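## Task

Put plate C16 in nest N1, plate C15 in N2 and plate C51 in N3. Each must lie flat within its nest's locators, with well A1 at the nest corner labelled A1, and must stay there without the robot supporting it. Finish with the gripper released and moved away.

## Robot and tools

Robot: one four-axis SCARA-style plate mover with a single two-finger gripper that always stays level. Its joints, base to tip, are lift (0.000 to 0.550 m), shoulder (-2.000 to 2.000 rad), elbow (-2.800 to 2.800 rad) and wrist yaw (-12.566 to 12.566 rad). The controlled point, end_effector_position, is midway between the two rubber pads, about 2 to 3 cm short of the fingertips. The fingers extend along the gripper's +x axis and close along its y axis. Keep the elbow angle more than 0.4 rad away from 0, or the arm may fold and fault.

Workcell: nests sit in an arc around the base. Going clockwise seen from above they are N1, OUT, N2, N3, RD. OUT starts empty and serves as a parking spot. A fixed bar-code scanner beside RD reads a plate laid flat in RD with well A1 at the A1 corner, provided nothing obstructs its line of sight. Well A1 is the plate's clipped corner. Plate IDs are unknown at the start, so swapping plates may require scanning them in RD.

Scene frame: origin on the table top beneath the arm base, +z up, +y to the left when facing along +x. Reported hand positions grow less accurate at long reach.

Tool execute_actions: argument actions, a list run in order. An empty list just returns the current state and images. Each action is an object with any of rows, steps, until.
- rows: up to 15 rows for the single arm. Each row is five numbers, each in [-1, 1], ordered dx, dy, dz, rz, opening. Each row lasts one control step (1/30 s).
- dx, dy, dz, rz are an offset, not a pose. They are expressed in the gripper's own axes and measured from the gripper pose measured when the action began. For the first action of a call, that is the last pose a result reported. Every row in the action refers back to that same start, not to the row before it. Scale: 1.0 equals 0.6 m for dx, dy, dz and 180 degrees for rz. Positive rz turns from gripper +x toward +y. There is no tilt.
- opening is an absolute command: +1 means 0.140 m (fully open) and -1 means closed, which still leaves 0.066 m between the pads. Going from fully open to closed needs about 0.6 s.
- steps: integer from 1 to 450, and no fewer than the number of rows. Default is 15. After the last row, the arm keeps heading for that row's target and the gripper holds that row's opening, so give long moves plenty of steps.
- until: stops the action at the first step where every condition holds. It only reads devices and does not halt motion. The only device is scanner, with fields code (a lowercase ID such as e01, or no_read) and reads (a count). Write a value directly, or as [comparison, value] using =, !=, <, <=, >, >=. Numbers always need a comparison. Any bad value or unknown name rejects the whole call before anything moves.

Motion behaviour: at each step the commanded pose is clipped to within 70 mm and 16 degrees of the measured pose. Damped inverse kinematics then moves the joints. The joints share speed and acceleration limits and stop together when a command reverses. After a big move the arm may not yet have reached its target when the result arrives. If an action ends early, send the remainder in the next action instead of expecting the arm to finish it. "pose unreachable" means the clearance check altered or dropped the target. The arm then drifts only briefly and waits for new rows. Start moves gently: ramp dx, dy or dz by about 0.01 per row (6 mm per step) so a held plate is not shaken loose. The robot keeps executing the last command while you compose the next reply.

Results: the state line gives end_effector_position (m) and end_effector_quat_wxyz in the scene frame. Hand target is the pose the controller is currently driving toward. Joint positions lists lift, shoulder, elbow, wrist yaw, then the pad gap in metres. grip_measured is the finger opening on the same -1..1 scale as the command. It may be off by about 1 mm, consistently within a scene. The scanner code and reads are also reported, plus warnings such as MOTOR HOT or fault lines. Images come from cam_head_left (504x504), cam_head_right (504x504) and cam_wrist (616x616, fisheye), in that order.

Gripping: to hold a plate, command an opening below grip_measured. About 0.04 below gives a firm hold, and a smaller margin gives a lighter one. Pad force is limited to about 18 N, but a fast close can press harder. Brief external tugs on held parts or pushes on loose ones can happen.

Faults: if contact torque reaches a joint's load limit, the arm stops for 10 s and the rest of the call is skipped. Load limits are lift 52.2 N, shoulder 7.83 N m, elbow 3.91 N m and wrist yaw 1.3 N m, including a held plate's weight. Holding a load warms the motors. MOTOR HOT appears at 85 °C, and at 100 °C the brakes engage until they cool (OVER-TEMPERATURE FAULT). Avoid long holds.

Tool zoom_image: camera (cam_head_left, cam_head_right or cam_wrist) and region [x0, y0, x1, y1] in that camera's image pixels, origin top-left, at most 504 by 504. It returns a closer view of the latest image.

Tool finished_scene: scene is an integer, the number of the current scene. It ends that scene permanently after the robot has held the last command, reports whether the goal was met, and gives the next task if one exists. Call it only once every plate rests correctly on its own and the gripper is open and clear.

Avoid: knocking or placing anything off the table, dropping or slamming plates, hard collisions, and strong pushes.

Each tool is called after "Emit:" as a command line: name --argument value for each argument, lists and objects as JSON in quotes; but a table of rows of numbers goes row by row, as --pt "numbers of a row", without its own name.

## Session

Emit:
execute_actions --actions '[]'

Scene clock: 0.00 s.
end_effector_position=(+0.3554, -0.1328, +0.3262) grip_measured=+1.00 end_effector_quat_wxyz=(+0.180, -0.000, -0.000, +0.984)
Joint positions: [ 0.321  0.197  1.528 -5.228  0.14 ]
Hand target: +0.355, -0.133, +0.326; +0.180, -0.000, -0.000, +0.984
scanner: code=no_read reads=0

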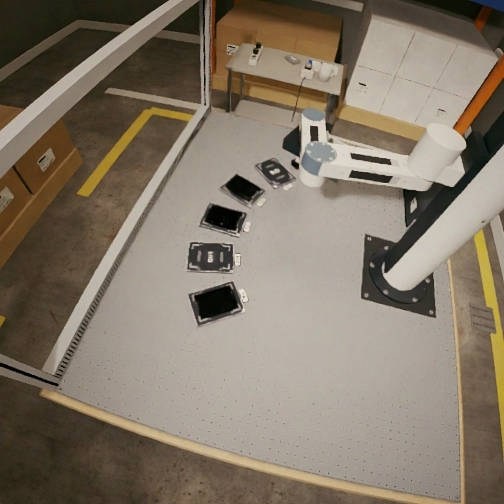

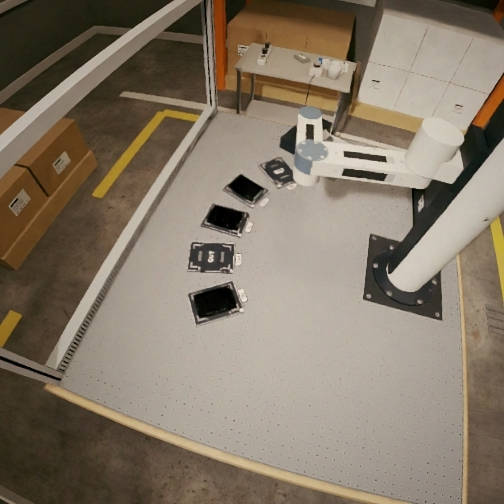

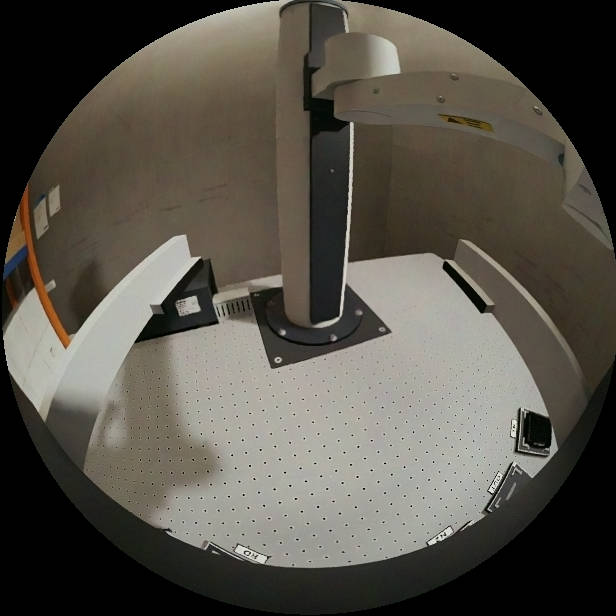

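Emit:
execute_actions --actions '[{"rows":[[-0.233,-0.233,-0.2,-0.5,0.1]],"steps":30},{"rows":[[-0.138,-0.273,-0.24,-0.5,0.1]],"steps":35}]'

Scene clock: 5.67 s.
end_effector_position=(+0.6595, -0.1869, +0.0621) grip_measured=+0.10 end_effector_quat_wxyz=(+0.984, -0.000, -0.000, -0.180)
Joint positions: [ 0.057  0.313  1.63  -8.587  0.107]
Hand target: +0.659, -0.187, +0.062; +0.984, -0.000, -0.000, -0.180
Off the commanded pose: 0.000 m, 0 deg.
scanner: code=no_read reads=0

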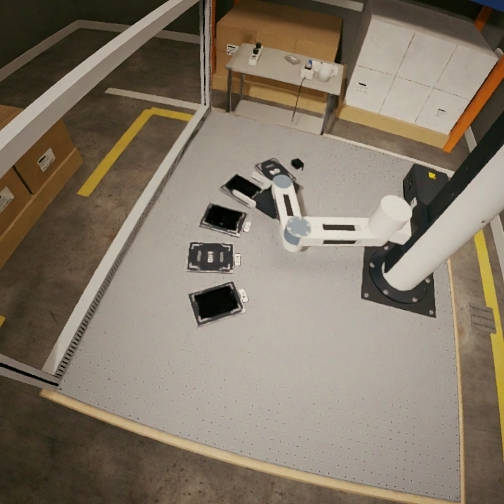

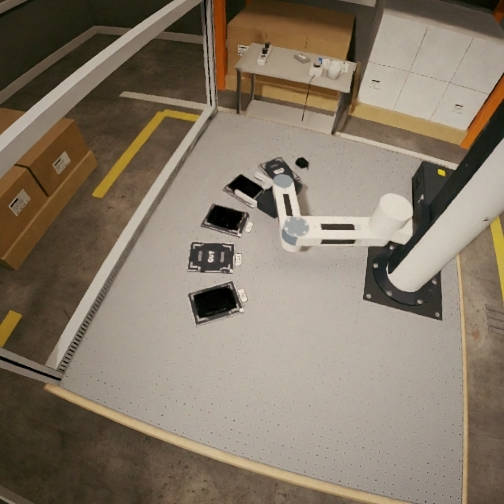

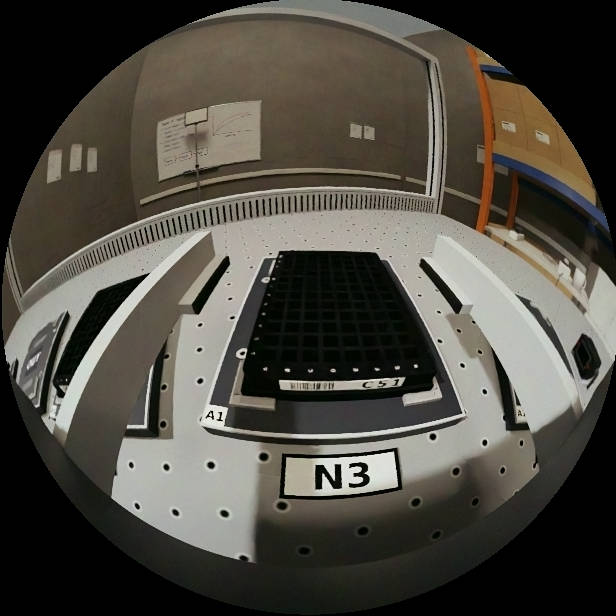

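C51 is already right. On to N2.

Emit:
execute_actions --actions '[{"rows":[[-0.025,0.28,-0.014,0.1,0.1]],"steps":28}]'

Scene clock: 8.83 s.
end_effector_position=(+0.7049, -0.0244, +0.0537) grip_measured=+0.10 end_effector_quat_wxyz=(+1.000, -0.000, -0.000, -0.024)
Joint positions: [ 0.049  0.611  1.693 -8.635  0.107]
Hand target: +0.705, -0.024, +0.054; +1.000, -0.000, -0.000, -0.024
Off the commanded pose: 0.000 m, 0 deg.
scanner: code=no_read reads=0

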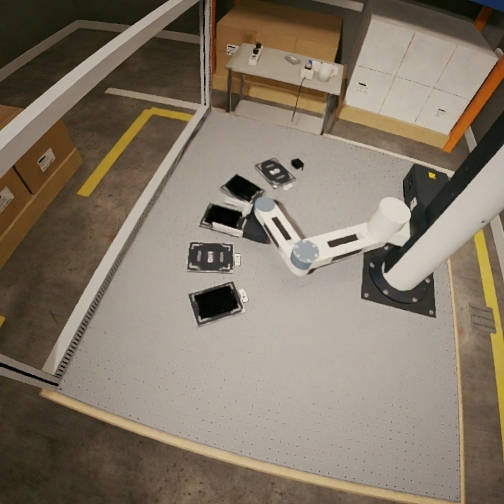

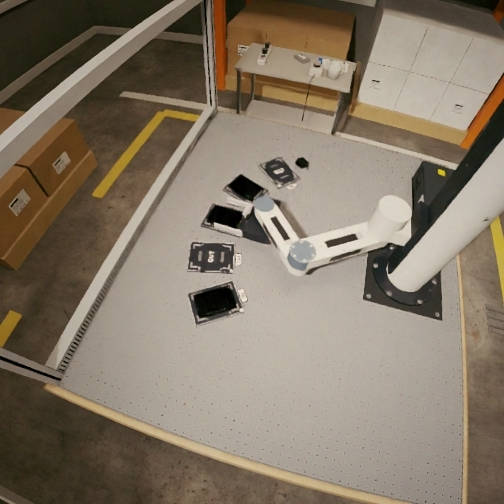

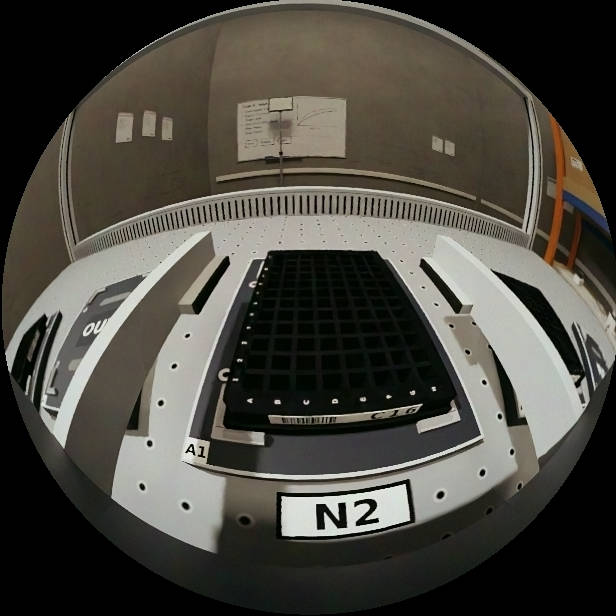

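Emit:
zoom_image --camera "cam_wrist" --region '[340, 380, 460, 440]'

Emit:
execute_actions --actions '[{"rows":[[0.036,-0.003,-0.0205,0.005,0.1]],"steps":14}]'

Region (340, 380, 460, 440) of cam_wrist's 616x616 image, scaled by 4.200, with more detail than that image has.

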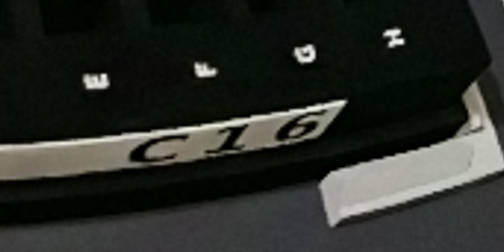

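Scene clock: 11.10 s.
end_effector_position=(+0.7264, -0.0272, +0.0414) grip_measured=+0.10 end_effector_quat_wxyz=(+1.000, -0.000, -0.000, -0.016)
Joint positions: [ 0.036  0.543  1.825 -8.683  0.107]
Hand target: +0.726, -0.027, +0.041; +1.000, -0.000, -0.000, -0.016
Off the commanded pose: 0.000 m, 0 deg.
scanner: code=no_read reads=0

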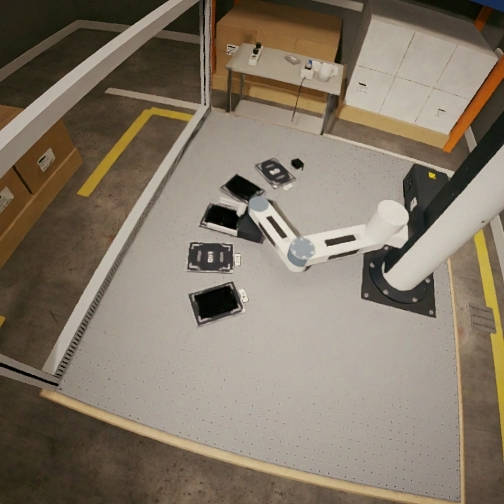

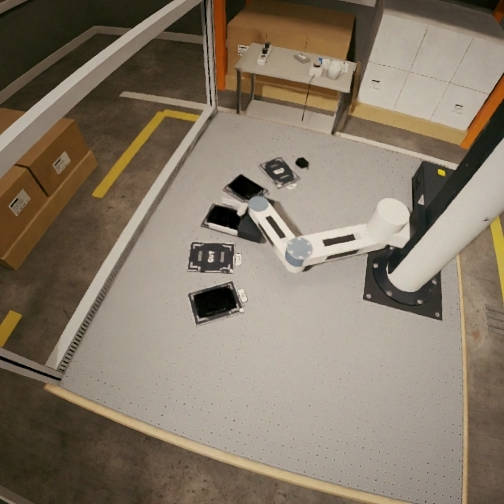

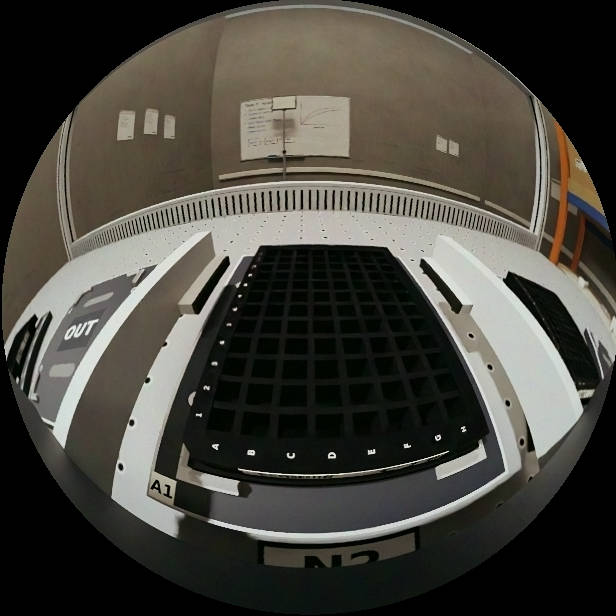

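Emit:
execute_actions --actions '[{"rows":[[0,0,-0.01,0,-0.1],[0,0,-0.02,0,-0.3]],"steps":12},{"rows":[[0,0,0,0,-0.38],[0,0,0,0,-0.43],[0,0,0,0,-0.46],[0,0,0,0,-0.48],[0,0,0,0,-0.5],[0,0,0,0,-0.53]],"steps":12}]'

Scene clock: 13.70 s.
end_effector_position=(+0.7264, -0.0272, +0.0293) grip_measured=-0.46 end_effector_quat_wxyz=(+1.000, -0.000, -0.000, -0.016)
Joint positions: [ 0.024  0.544  1.825 -8.683  0.086]
Hand target: +0.726, -0.027, +0.029; +1.000, -0.000, -0.000, -0.016
Off the commanded pose: 0.000 m, 0 deg.
scanner: code=no_read reads=0

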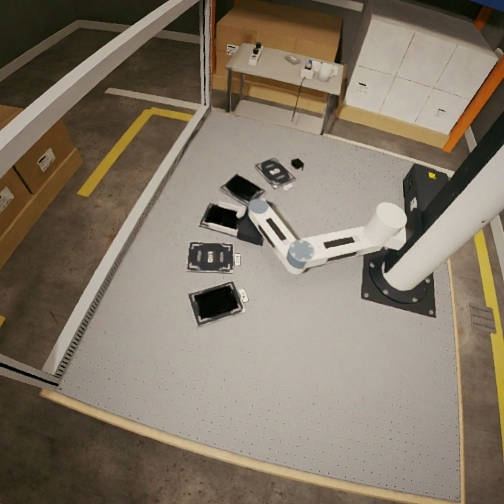

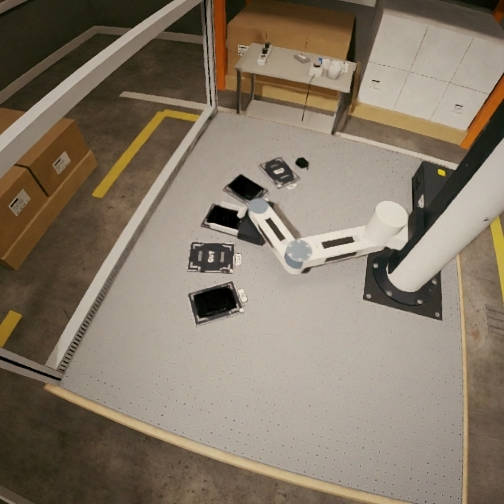

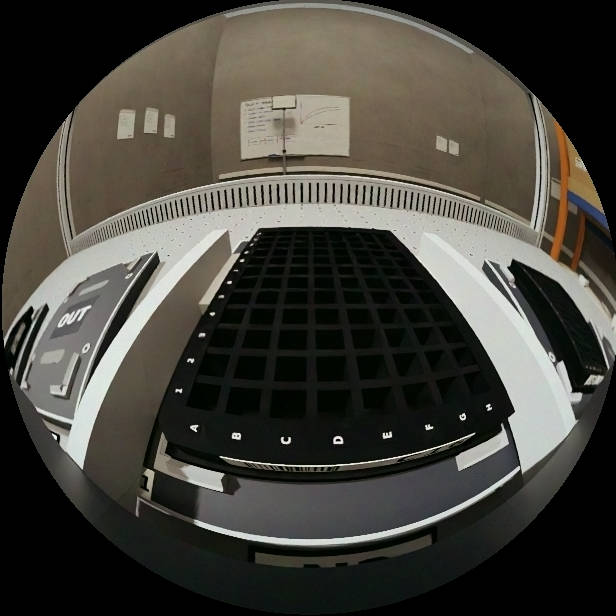

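Emit:
execute_actions --actions '[{"rows":[[0,0,0.005,0,-0.51],[0,0,0.015,0,-0.51],[0,0,0.025,0,-0.51],[0,0,0.025,0,-0.51],[0,0,0.025,0,-0.51],[0,0,0.025,0,-0.51],[0,0,0.025,0,-0.51],[0,0,0.025,0,-0.51],[0,0.01,0.025,0.004,-0.51],[0,0.03,0.025,0.01,-0.51],[-0.005,0.06,0.025,0.02,-0.51],[-0.01,0.1,0.025,0.035,-0.51],[-0.025,0.292,0.02,0.095,-0.51]],"steps":40}]'

Scene clock: 17.27 s.
end_effector_position=(+0.7167, +0.1485, +0.0413) grip_measured=-0.46 end_effector_quat_wxyz=(+0.991, -0.000, -0.000, +0.133)
Joint positions: [ 0.036  0.839  1.887 -8.742  0.086]
Hand target: +0.717, +0.148, +0.041; +0.991, -0.000, -0.000, +0.133
Off the commanded pose: 0.000 m, 0 deg.
scanner: code=no_read reads=0

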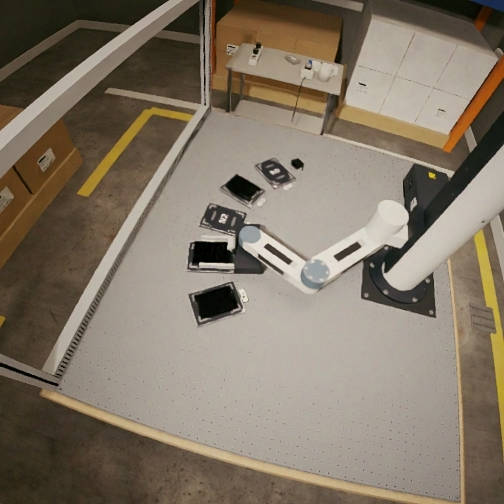

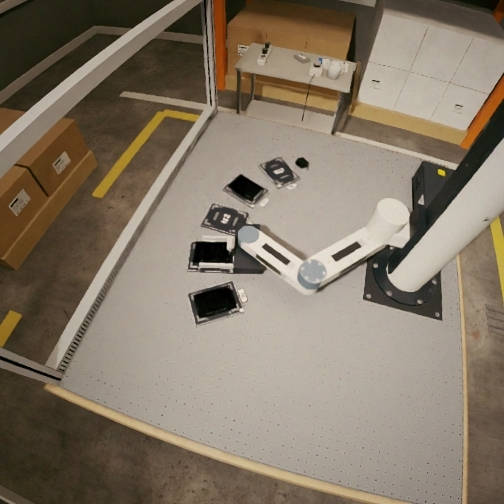

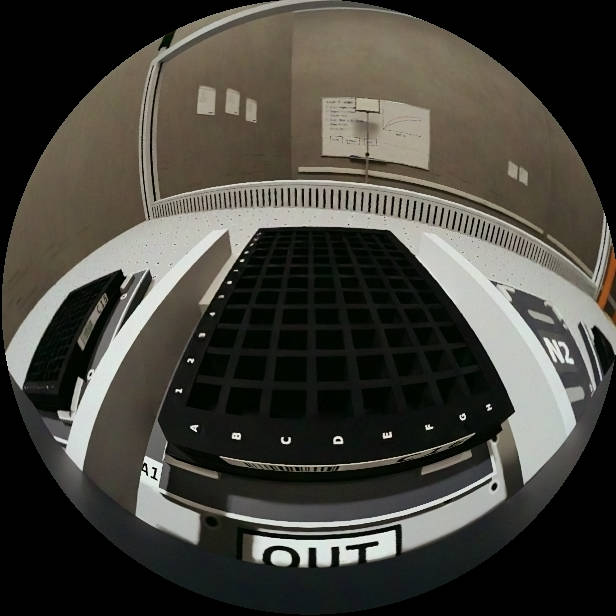

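Emit:
execute_actions --actions '[{"rows":[[0.0075,0.009,0,0,-0.51]],"steps":10}]'

Scene clock: 18.40 s.
end_effector_position=(+0.7196, +0.1551, +0.0413) grip_measured=-0.46 end_effector_quat_wxyz=(+0.991, -0.000, -0.000, +0.134)
Joint positions: [ 0.036  0.838  1.918 -8.771  0.086]
Hand target: +0.720, +0.155, +0.041; +0.991, -0.000, -0.000, +0.133
Off the commanded pose: 0.000 m, 0 deg.
scanner: code=no_read reads=0

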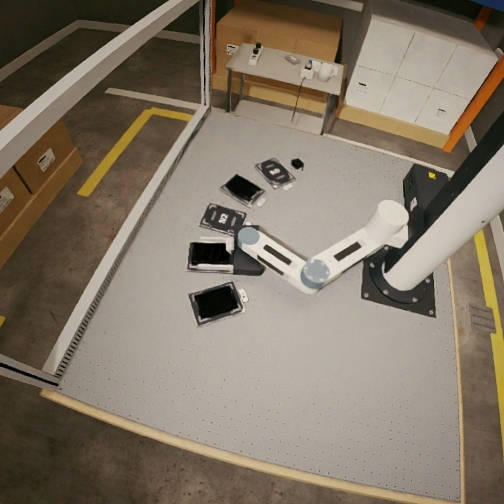

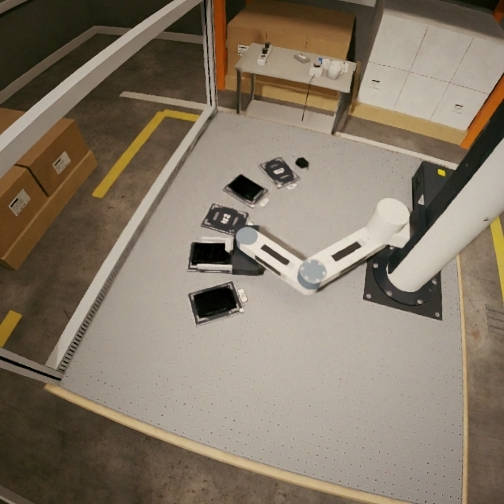

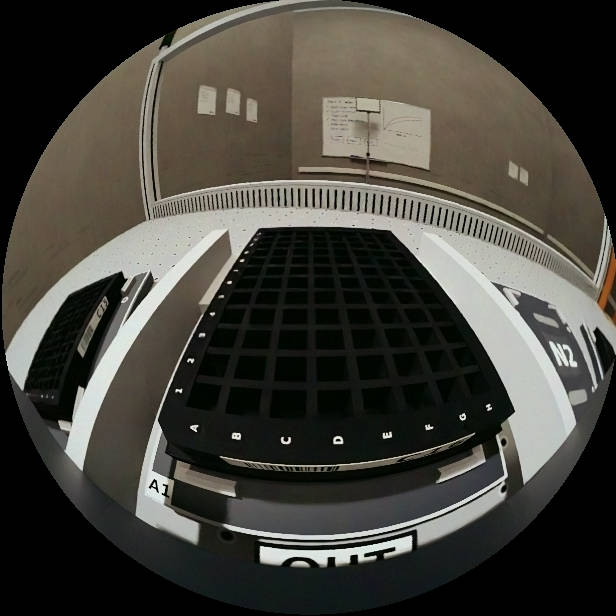

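Emit:
execute_actions --actions '[{"rows":[[-0.0007,0,0,-0.004,-0.51]],"steps":8}]'

Scene clock: 21.43 s.
end_effector_position=(+0.7192, +0.1551, +0.0413) grip_measured=-0.46 end_effector_quat_wxyz=(+0.992, -0.000, -0.000, +0.128)
Joint positions: [ 0.036  0.844  1.915 -8.786  0.086]
Hand target: +0.719, +0.155, +0.041; +0.992, -0.000, -0.000, +0.127
Off the commanded pose: 0.000 m, 0 deg.
scanner: code=no_read reads=0

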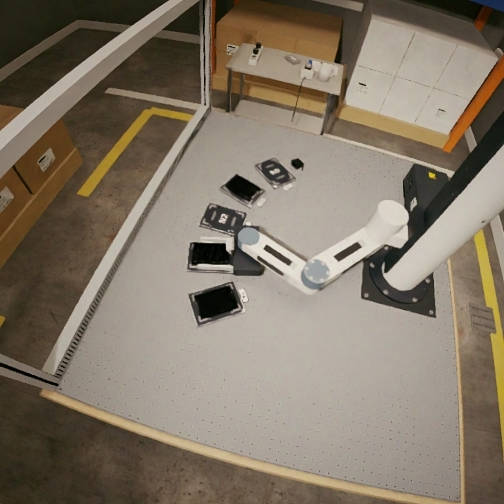

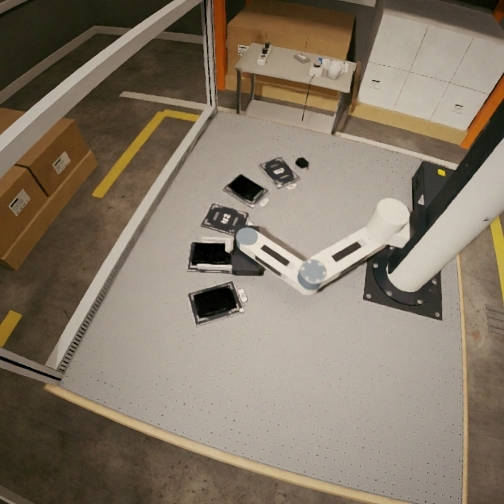

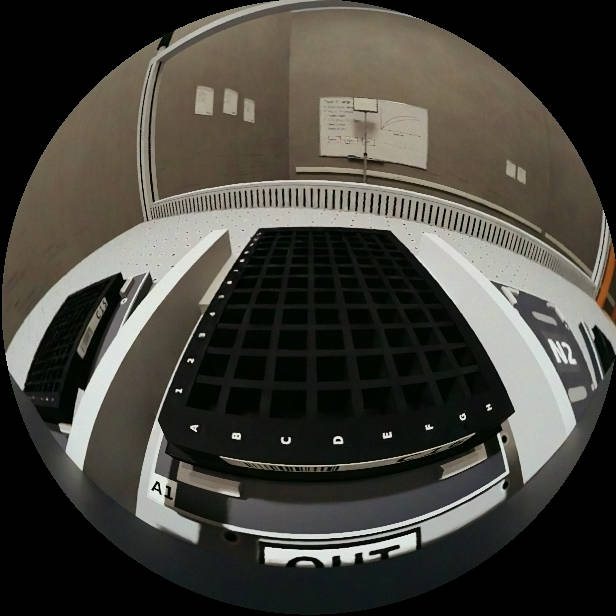

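Emit:
execute_actions --actions '[{"rows":[[0,-0.0008,-0.004,0,-0.51],[0,-0.0008,-0.008,0,-0.51],[0,-0.0008,-0.011,0,-0.51],[0,-0.0008,-0.014,0,-0.51],[0,-0.0008,-0.017,0,-0.51],[0,-0.0008,-0.0195,0,-0.51]],"steps":14},{"rows":[[0,0,0,0,-0.15]],"steps":9}]'

Emit:
execute_actions --actions '[{"rows":[[0,0,0.04,0,0.1]],"steps":10},{"rows":[[-0.08,0.29,0,0.1,0.1]],"steps":28}]'

Scene clock: 24.97 s.
end_effector_position=(+0.7193, +0.1548, +0.0295) grip_measured=-0.15 end_effector_quat_wxyz=(+0.992, -0.000, -0.000, +0.128)
Joint positions: [ 0.025  0.843  1.915 -8.785  0.097]
Hand target: +0.719, +0.155, +0.030; +0.992, -0.000, -0.000, +0.128
Off the commanded pose: 0.000 m, 0 deg.
scanner: code=no_read reads=0

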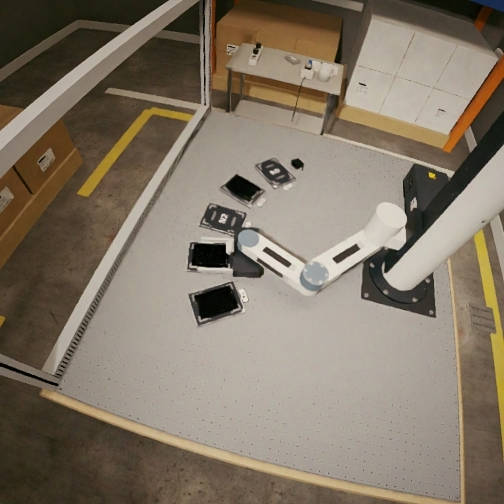

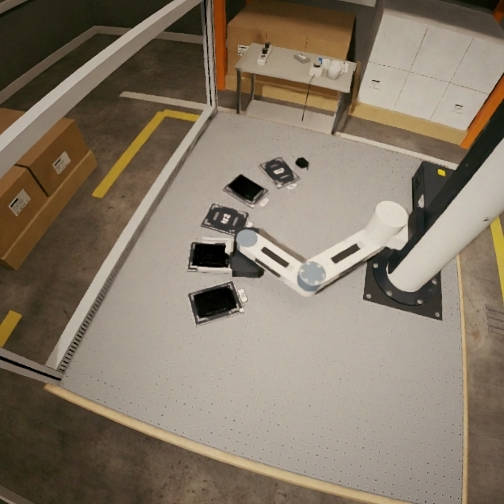

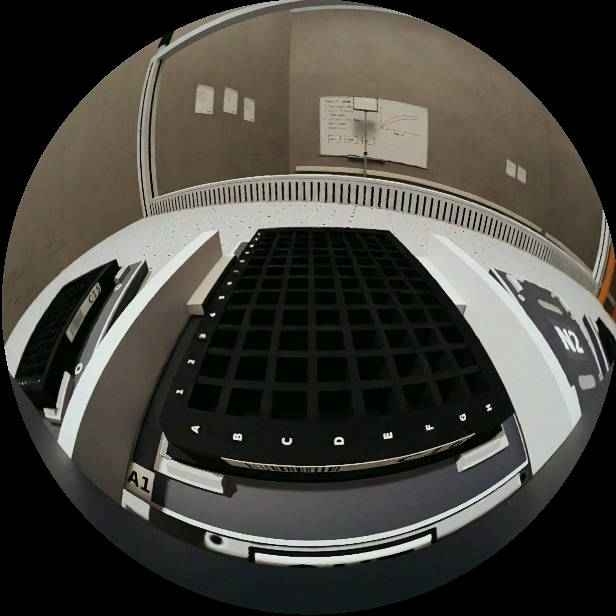

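Scene clock: 26.23 s.
end_effector_position=(+0.6285, +0.3111, +0.0536) grip_measured=+0.10 end_effector_quat_wxyz=(+0.959, -0.000, -0.000, +0.282)
Joint positions: [ 0.049  1.216  1.812 -8.74   0.107]
Hand target: +0.629, +0.311, +0.054; +0.960, -0.000, -0.000, +0.282
Off the commanded pose: 0.000 m, 0 deg.
scanner: code=no_read reads=0

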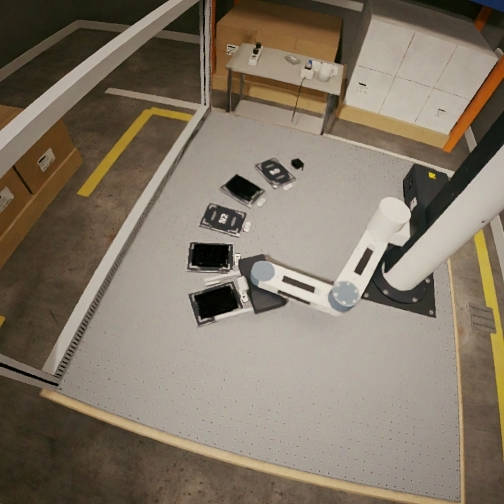

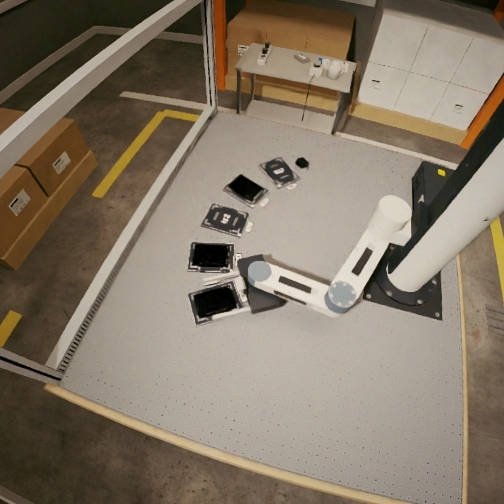

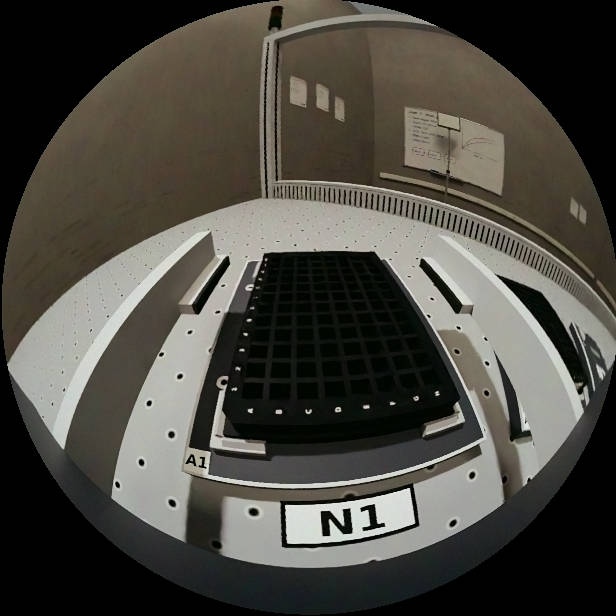

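Emit:
execute_actions --actions '[{"rows":[[0.0315,-0.0015,-0.0205,0.013,0.1]],"steps":14}]'

Scene clock: 27.73 s.
end_effector_position=(+0.6449, +0.3205, +0.0413) grip_measured=+0.10 end_effector_quat_wxyz=(+0.953, -0.000, -0.000, +0.301)
Joint positions: [ 0.036  1.144  1.935 -8.75   0.107]
Hand target: +0.645, +0.321, +0.041; +0.953, -0.000, -0.000, +0.301
Off the commanded pose: 0.000 m, 0 deg.
scanner: code=no_read reads=0

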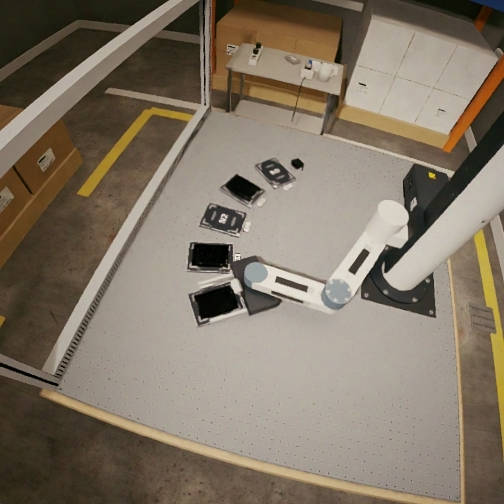

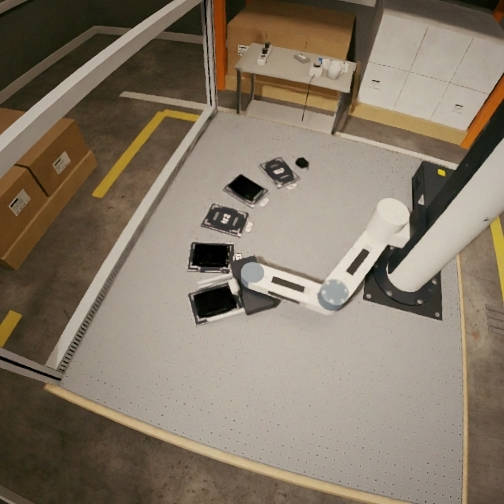

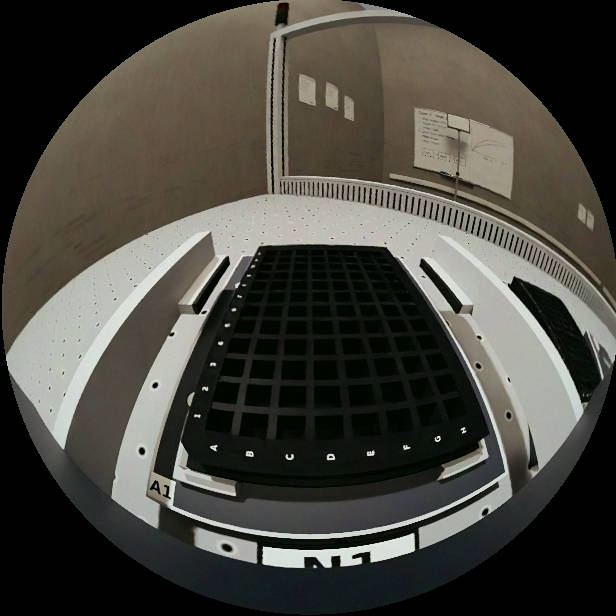

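Emit:
execute_actions --actions '[{"rows":[[-0.0004,0.0004,-0.01,0,-0.1],[-0.0004,0.0004,-0.02,0,-0.3]],"steps":12},{"rows":[[0,0,0,0,-0.38],[0,0,0,0,-0.43],[0,0,0,0,-0.46],[0,0,0,0,-0.48],[0,0,0,0,-0.5],[0,0,0,0,-0.51]],"steps":12}]'

Emit:
execute_actions --actions '[{"rows":[[0,0,0.005,0,-0.51],[0,0,0.015,0,-0.51],[0,0,0.03,0,-0.51],[0,0,0.045,0,-0.51],[0,0,0.06,0,-0.51],[0,0,0.06,0,-0.51],[0,0,0.06,0,-0.51],[0,0,0.06,0,-0.51],[0,0,0.06,0,-0.51],[0,0,0.06,0,-0.51],[0,-0.01,0.06,-0.004,-0.51],[-0.01,-0.03,0.06,-0.01,-0.51],[-0.02,-0.06,0.06,-0.02,-0.51],[-0.03,-0.1,0.06,-0.035,-0.51],[-0.2214,-0.5528,0.06,-0.2047,-0.51]],"steps":52},{"rows":[[0,0,-0.01,0,-0.51],[0,0,-0.025,0,-0.51],[0,0,-0.04,0,-0.51]],"steps":12}]'

Scene clock: 33.53 s.
end_effector_position=(+0.6446, +0.3207, +0.0292) grip_measured=-0.46 end_effector_quat_wxyz=(+0.953, -0.000, -0.000, +0.302)
Joint positions: [ 0.024  1.145  1.934 -8.75   0.086]
Hand target: +0.645, +0.320, +0.029; +0.954, -0.000, -0.000, +0.301
Off the commanded pose: 0.000 m, 0 deg.
scanner: code=no_read reads=0

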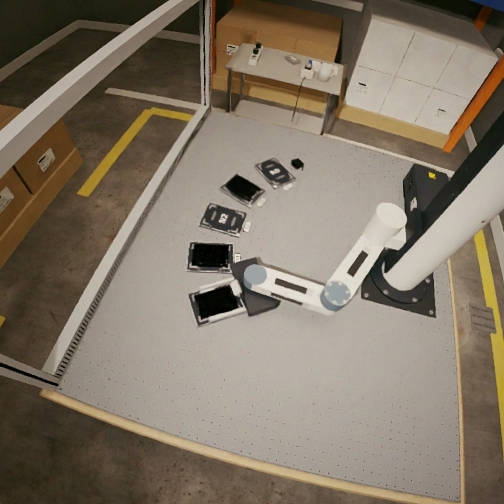

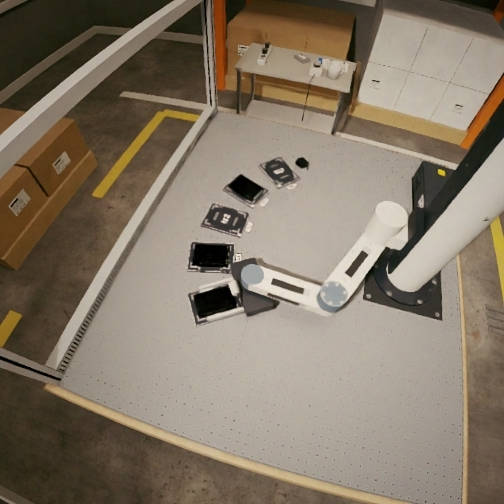

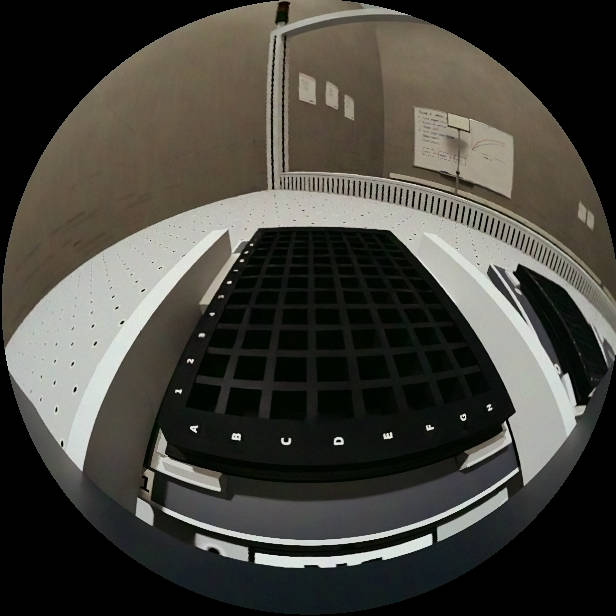

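Scene clock: 35.67 s.
end_effector_position=(+0.7269, -0.0271, +0.0411) grip_measured=-0.46 end_effector_quat_wxyz=(+1.000, -0.000, -0.000, -0.015)
Joint positions: [ 0.036  0.542  1.828 -8.683  0.086]
Hand target: +0.727, -0.027, +0.041; +1.000, -0.000, -0.000, -0.015
Off the commanded pose: 0.000 m, 0 deg.
scanner: code=no_read reads=0

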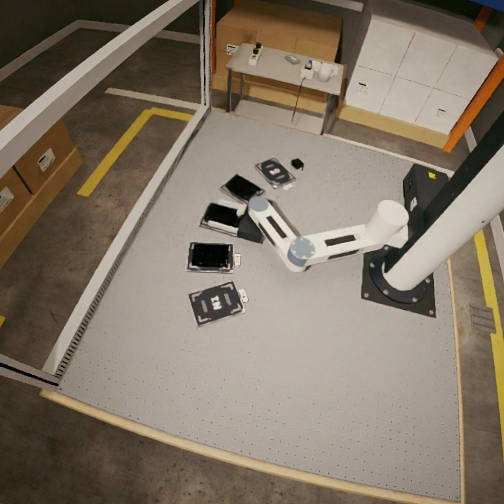

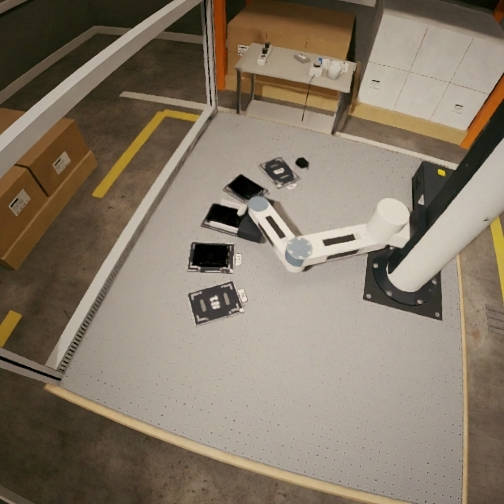

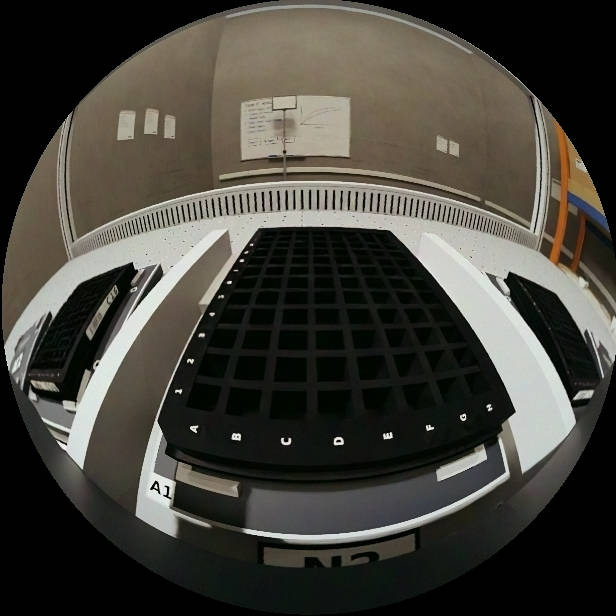

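Emit:
execute_actions --actions '[{"rows":[[-0.0005,0,-0.004,0,-0.51],[-0.0005,0,-0.008,0,-0.51],[-0.0005,0,-0.011,0,-0.51],[-0.0005,0,-0.014,0,-0.51],[-0.0005,0,-0.017,0,-0.51],[-0.0005,0,-0.0195,0,-0.51]],"steps":14},{"rows":[[0,0,0,0,-0.15]],"steps":9}]'

Emit:
execute_actions --actions '[{"rows":[[0,0,0.04,0,-0.15]],"steps":11},{"rows":[[-0.0213,0.3025,0,0.091,-0.2]],"steps":28},{"rows":[[0,0,-0.02,0,-0.25],[0,0,-0.04,0,-0.3]],"steps":13},{"rows":[[0,0,0,0,-0.38],[0,0,0,0,-0.43],[0,0,0,0,-0.46],[0,0,0,0,-0.48],[0,0,0,0,-0.5],[0,0,0,0,-0.51]],"steps":12}]'

Scene clock: 41.30 s.
end_effector_position=(+0.7266, -0.0272, +0.0294) grip_measured=-0.15 end_effector_quat_wxyz=(+1.000, -0.000, -0.000, -0.015)
Joint positions: [ 0.024  0.543  1.826 -8.683  0.097]
Hand target: +0.727, -0.027, +0.029; +1.000, -0.000, -0.000, -0.015
Off the commanded pose: 0.000 m, 0 deg.
scanner: code=no_read reads=0

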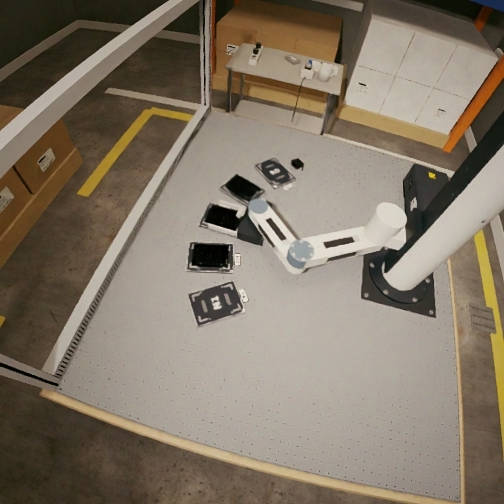

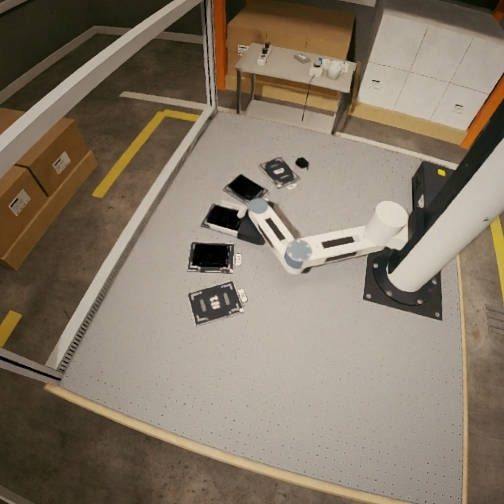

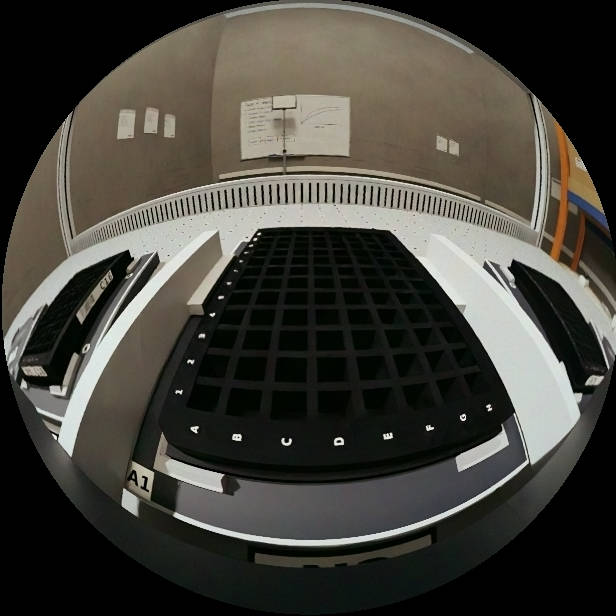

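Scene clock: 43.43 s.
end_effector_position=(+0.7192, +0.1547, +0.0294) grip_measured=-0.46 end_effector_quat_wxyz=(+0.992, -0.000, -0.000, +0.128)
Joint positions: [ 0.024  0.843  1.915 -8.785  0.086]
Hand target: +0.719, +0.155, +0.029; +0.992, -0.000, -0.000, +0.127
Off the commanded pose: 0.000 m, 0 deg.
scanner: code=no_read reads=0

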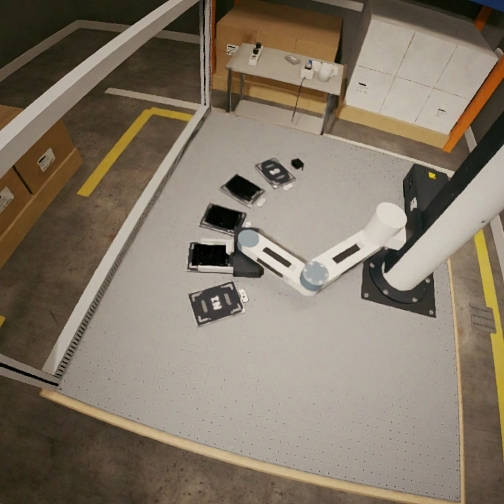

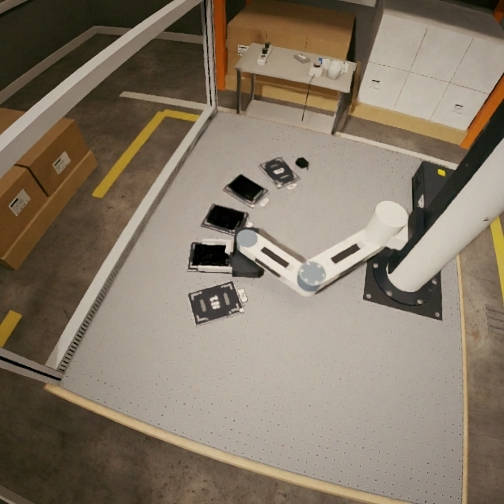

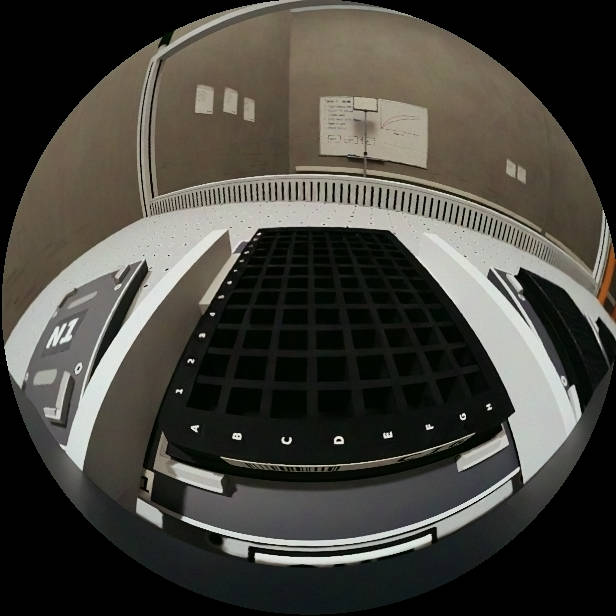

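Emit:
execute_actions --actions '[{"rows":[[0,0,0.005,0,-0.51],[0,0,0.015,0,-0.51],[0,0,0.025,0,-0.51],[0,0,0.025,0,-0.51],[0,0,0.025,0,-0.51],[0,0,0.025,0,-0.51],[0,0,0.025,0,-0.51],[0,0,0.025,0,-0.51],[0,0.01,0.025,0.004,-0.51],[0,0.03,0.025,0.01,-0.51],[-0.005,0.06,0.025,0.02,-0.51],[-0.01,0.1,0.025,0.035,-0.51],[-0.0506,0.2992,0.02,0.1136,-0.51]],"steps":40}]'

Scene clock: 48.03 s.
end_effector_position=(+0.6442, +0.3208, +0.0414) grip_measured=-0.46 end_effector_quat_wxyz=(+0.953, -0.000, -0.000, +0.302)
Joint positions: [ 0.036  1.147  1.932 -8.749  0.086]
Hand target: +0.644, +0.321, +0.041; +0.953, -0.000, -0.000, +0.302
Off the commanded pose: 0.000 m, 0 deg.
scanner: code=no_read reads=0

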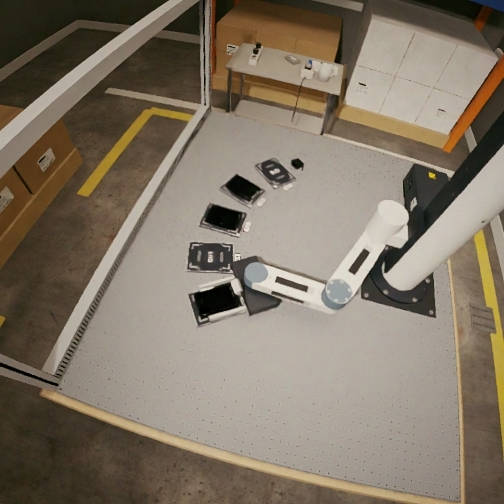

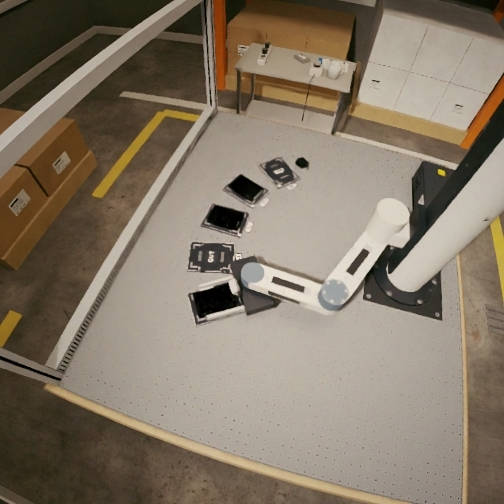

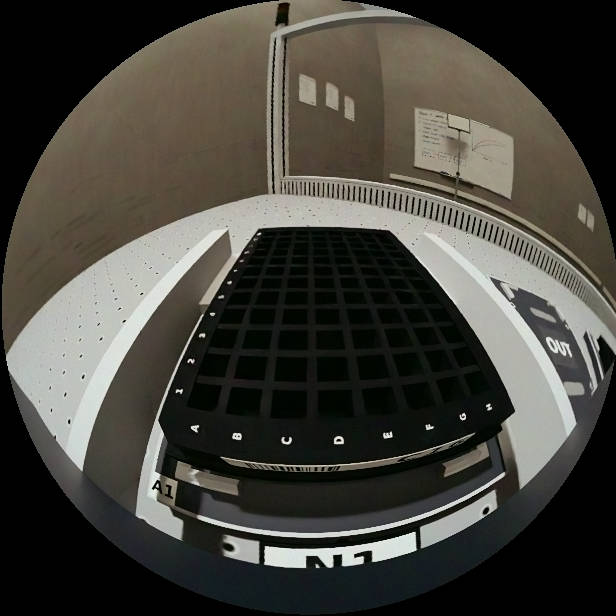

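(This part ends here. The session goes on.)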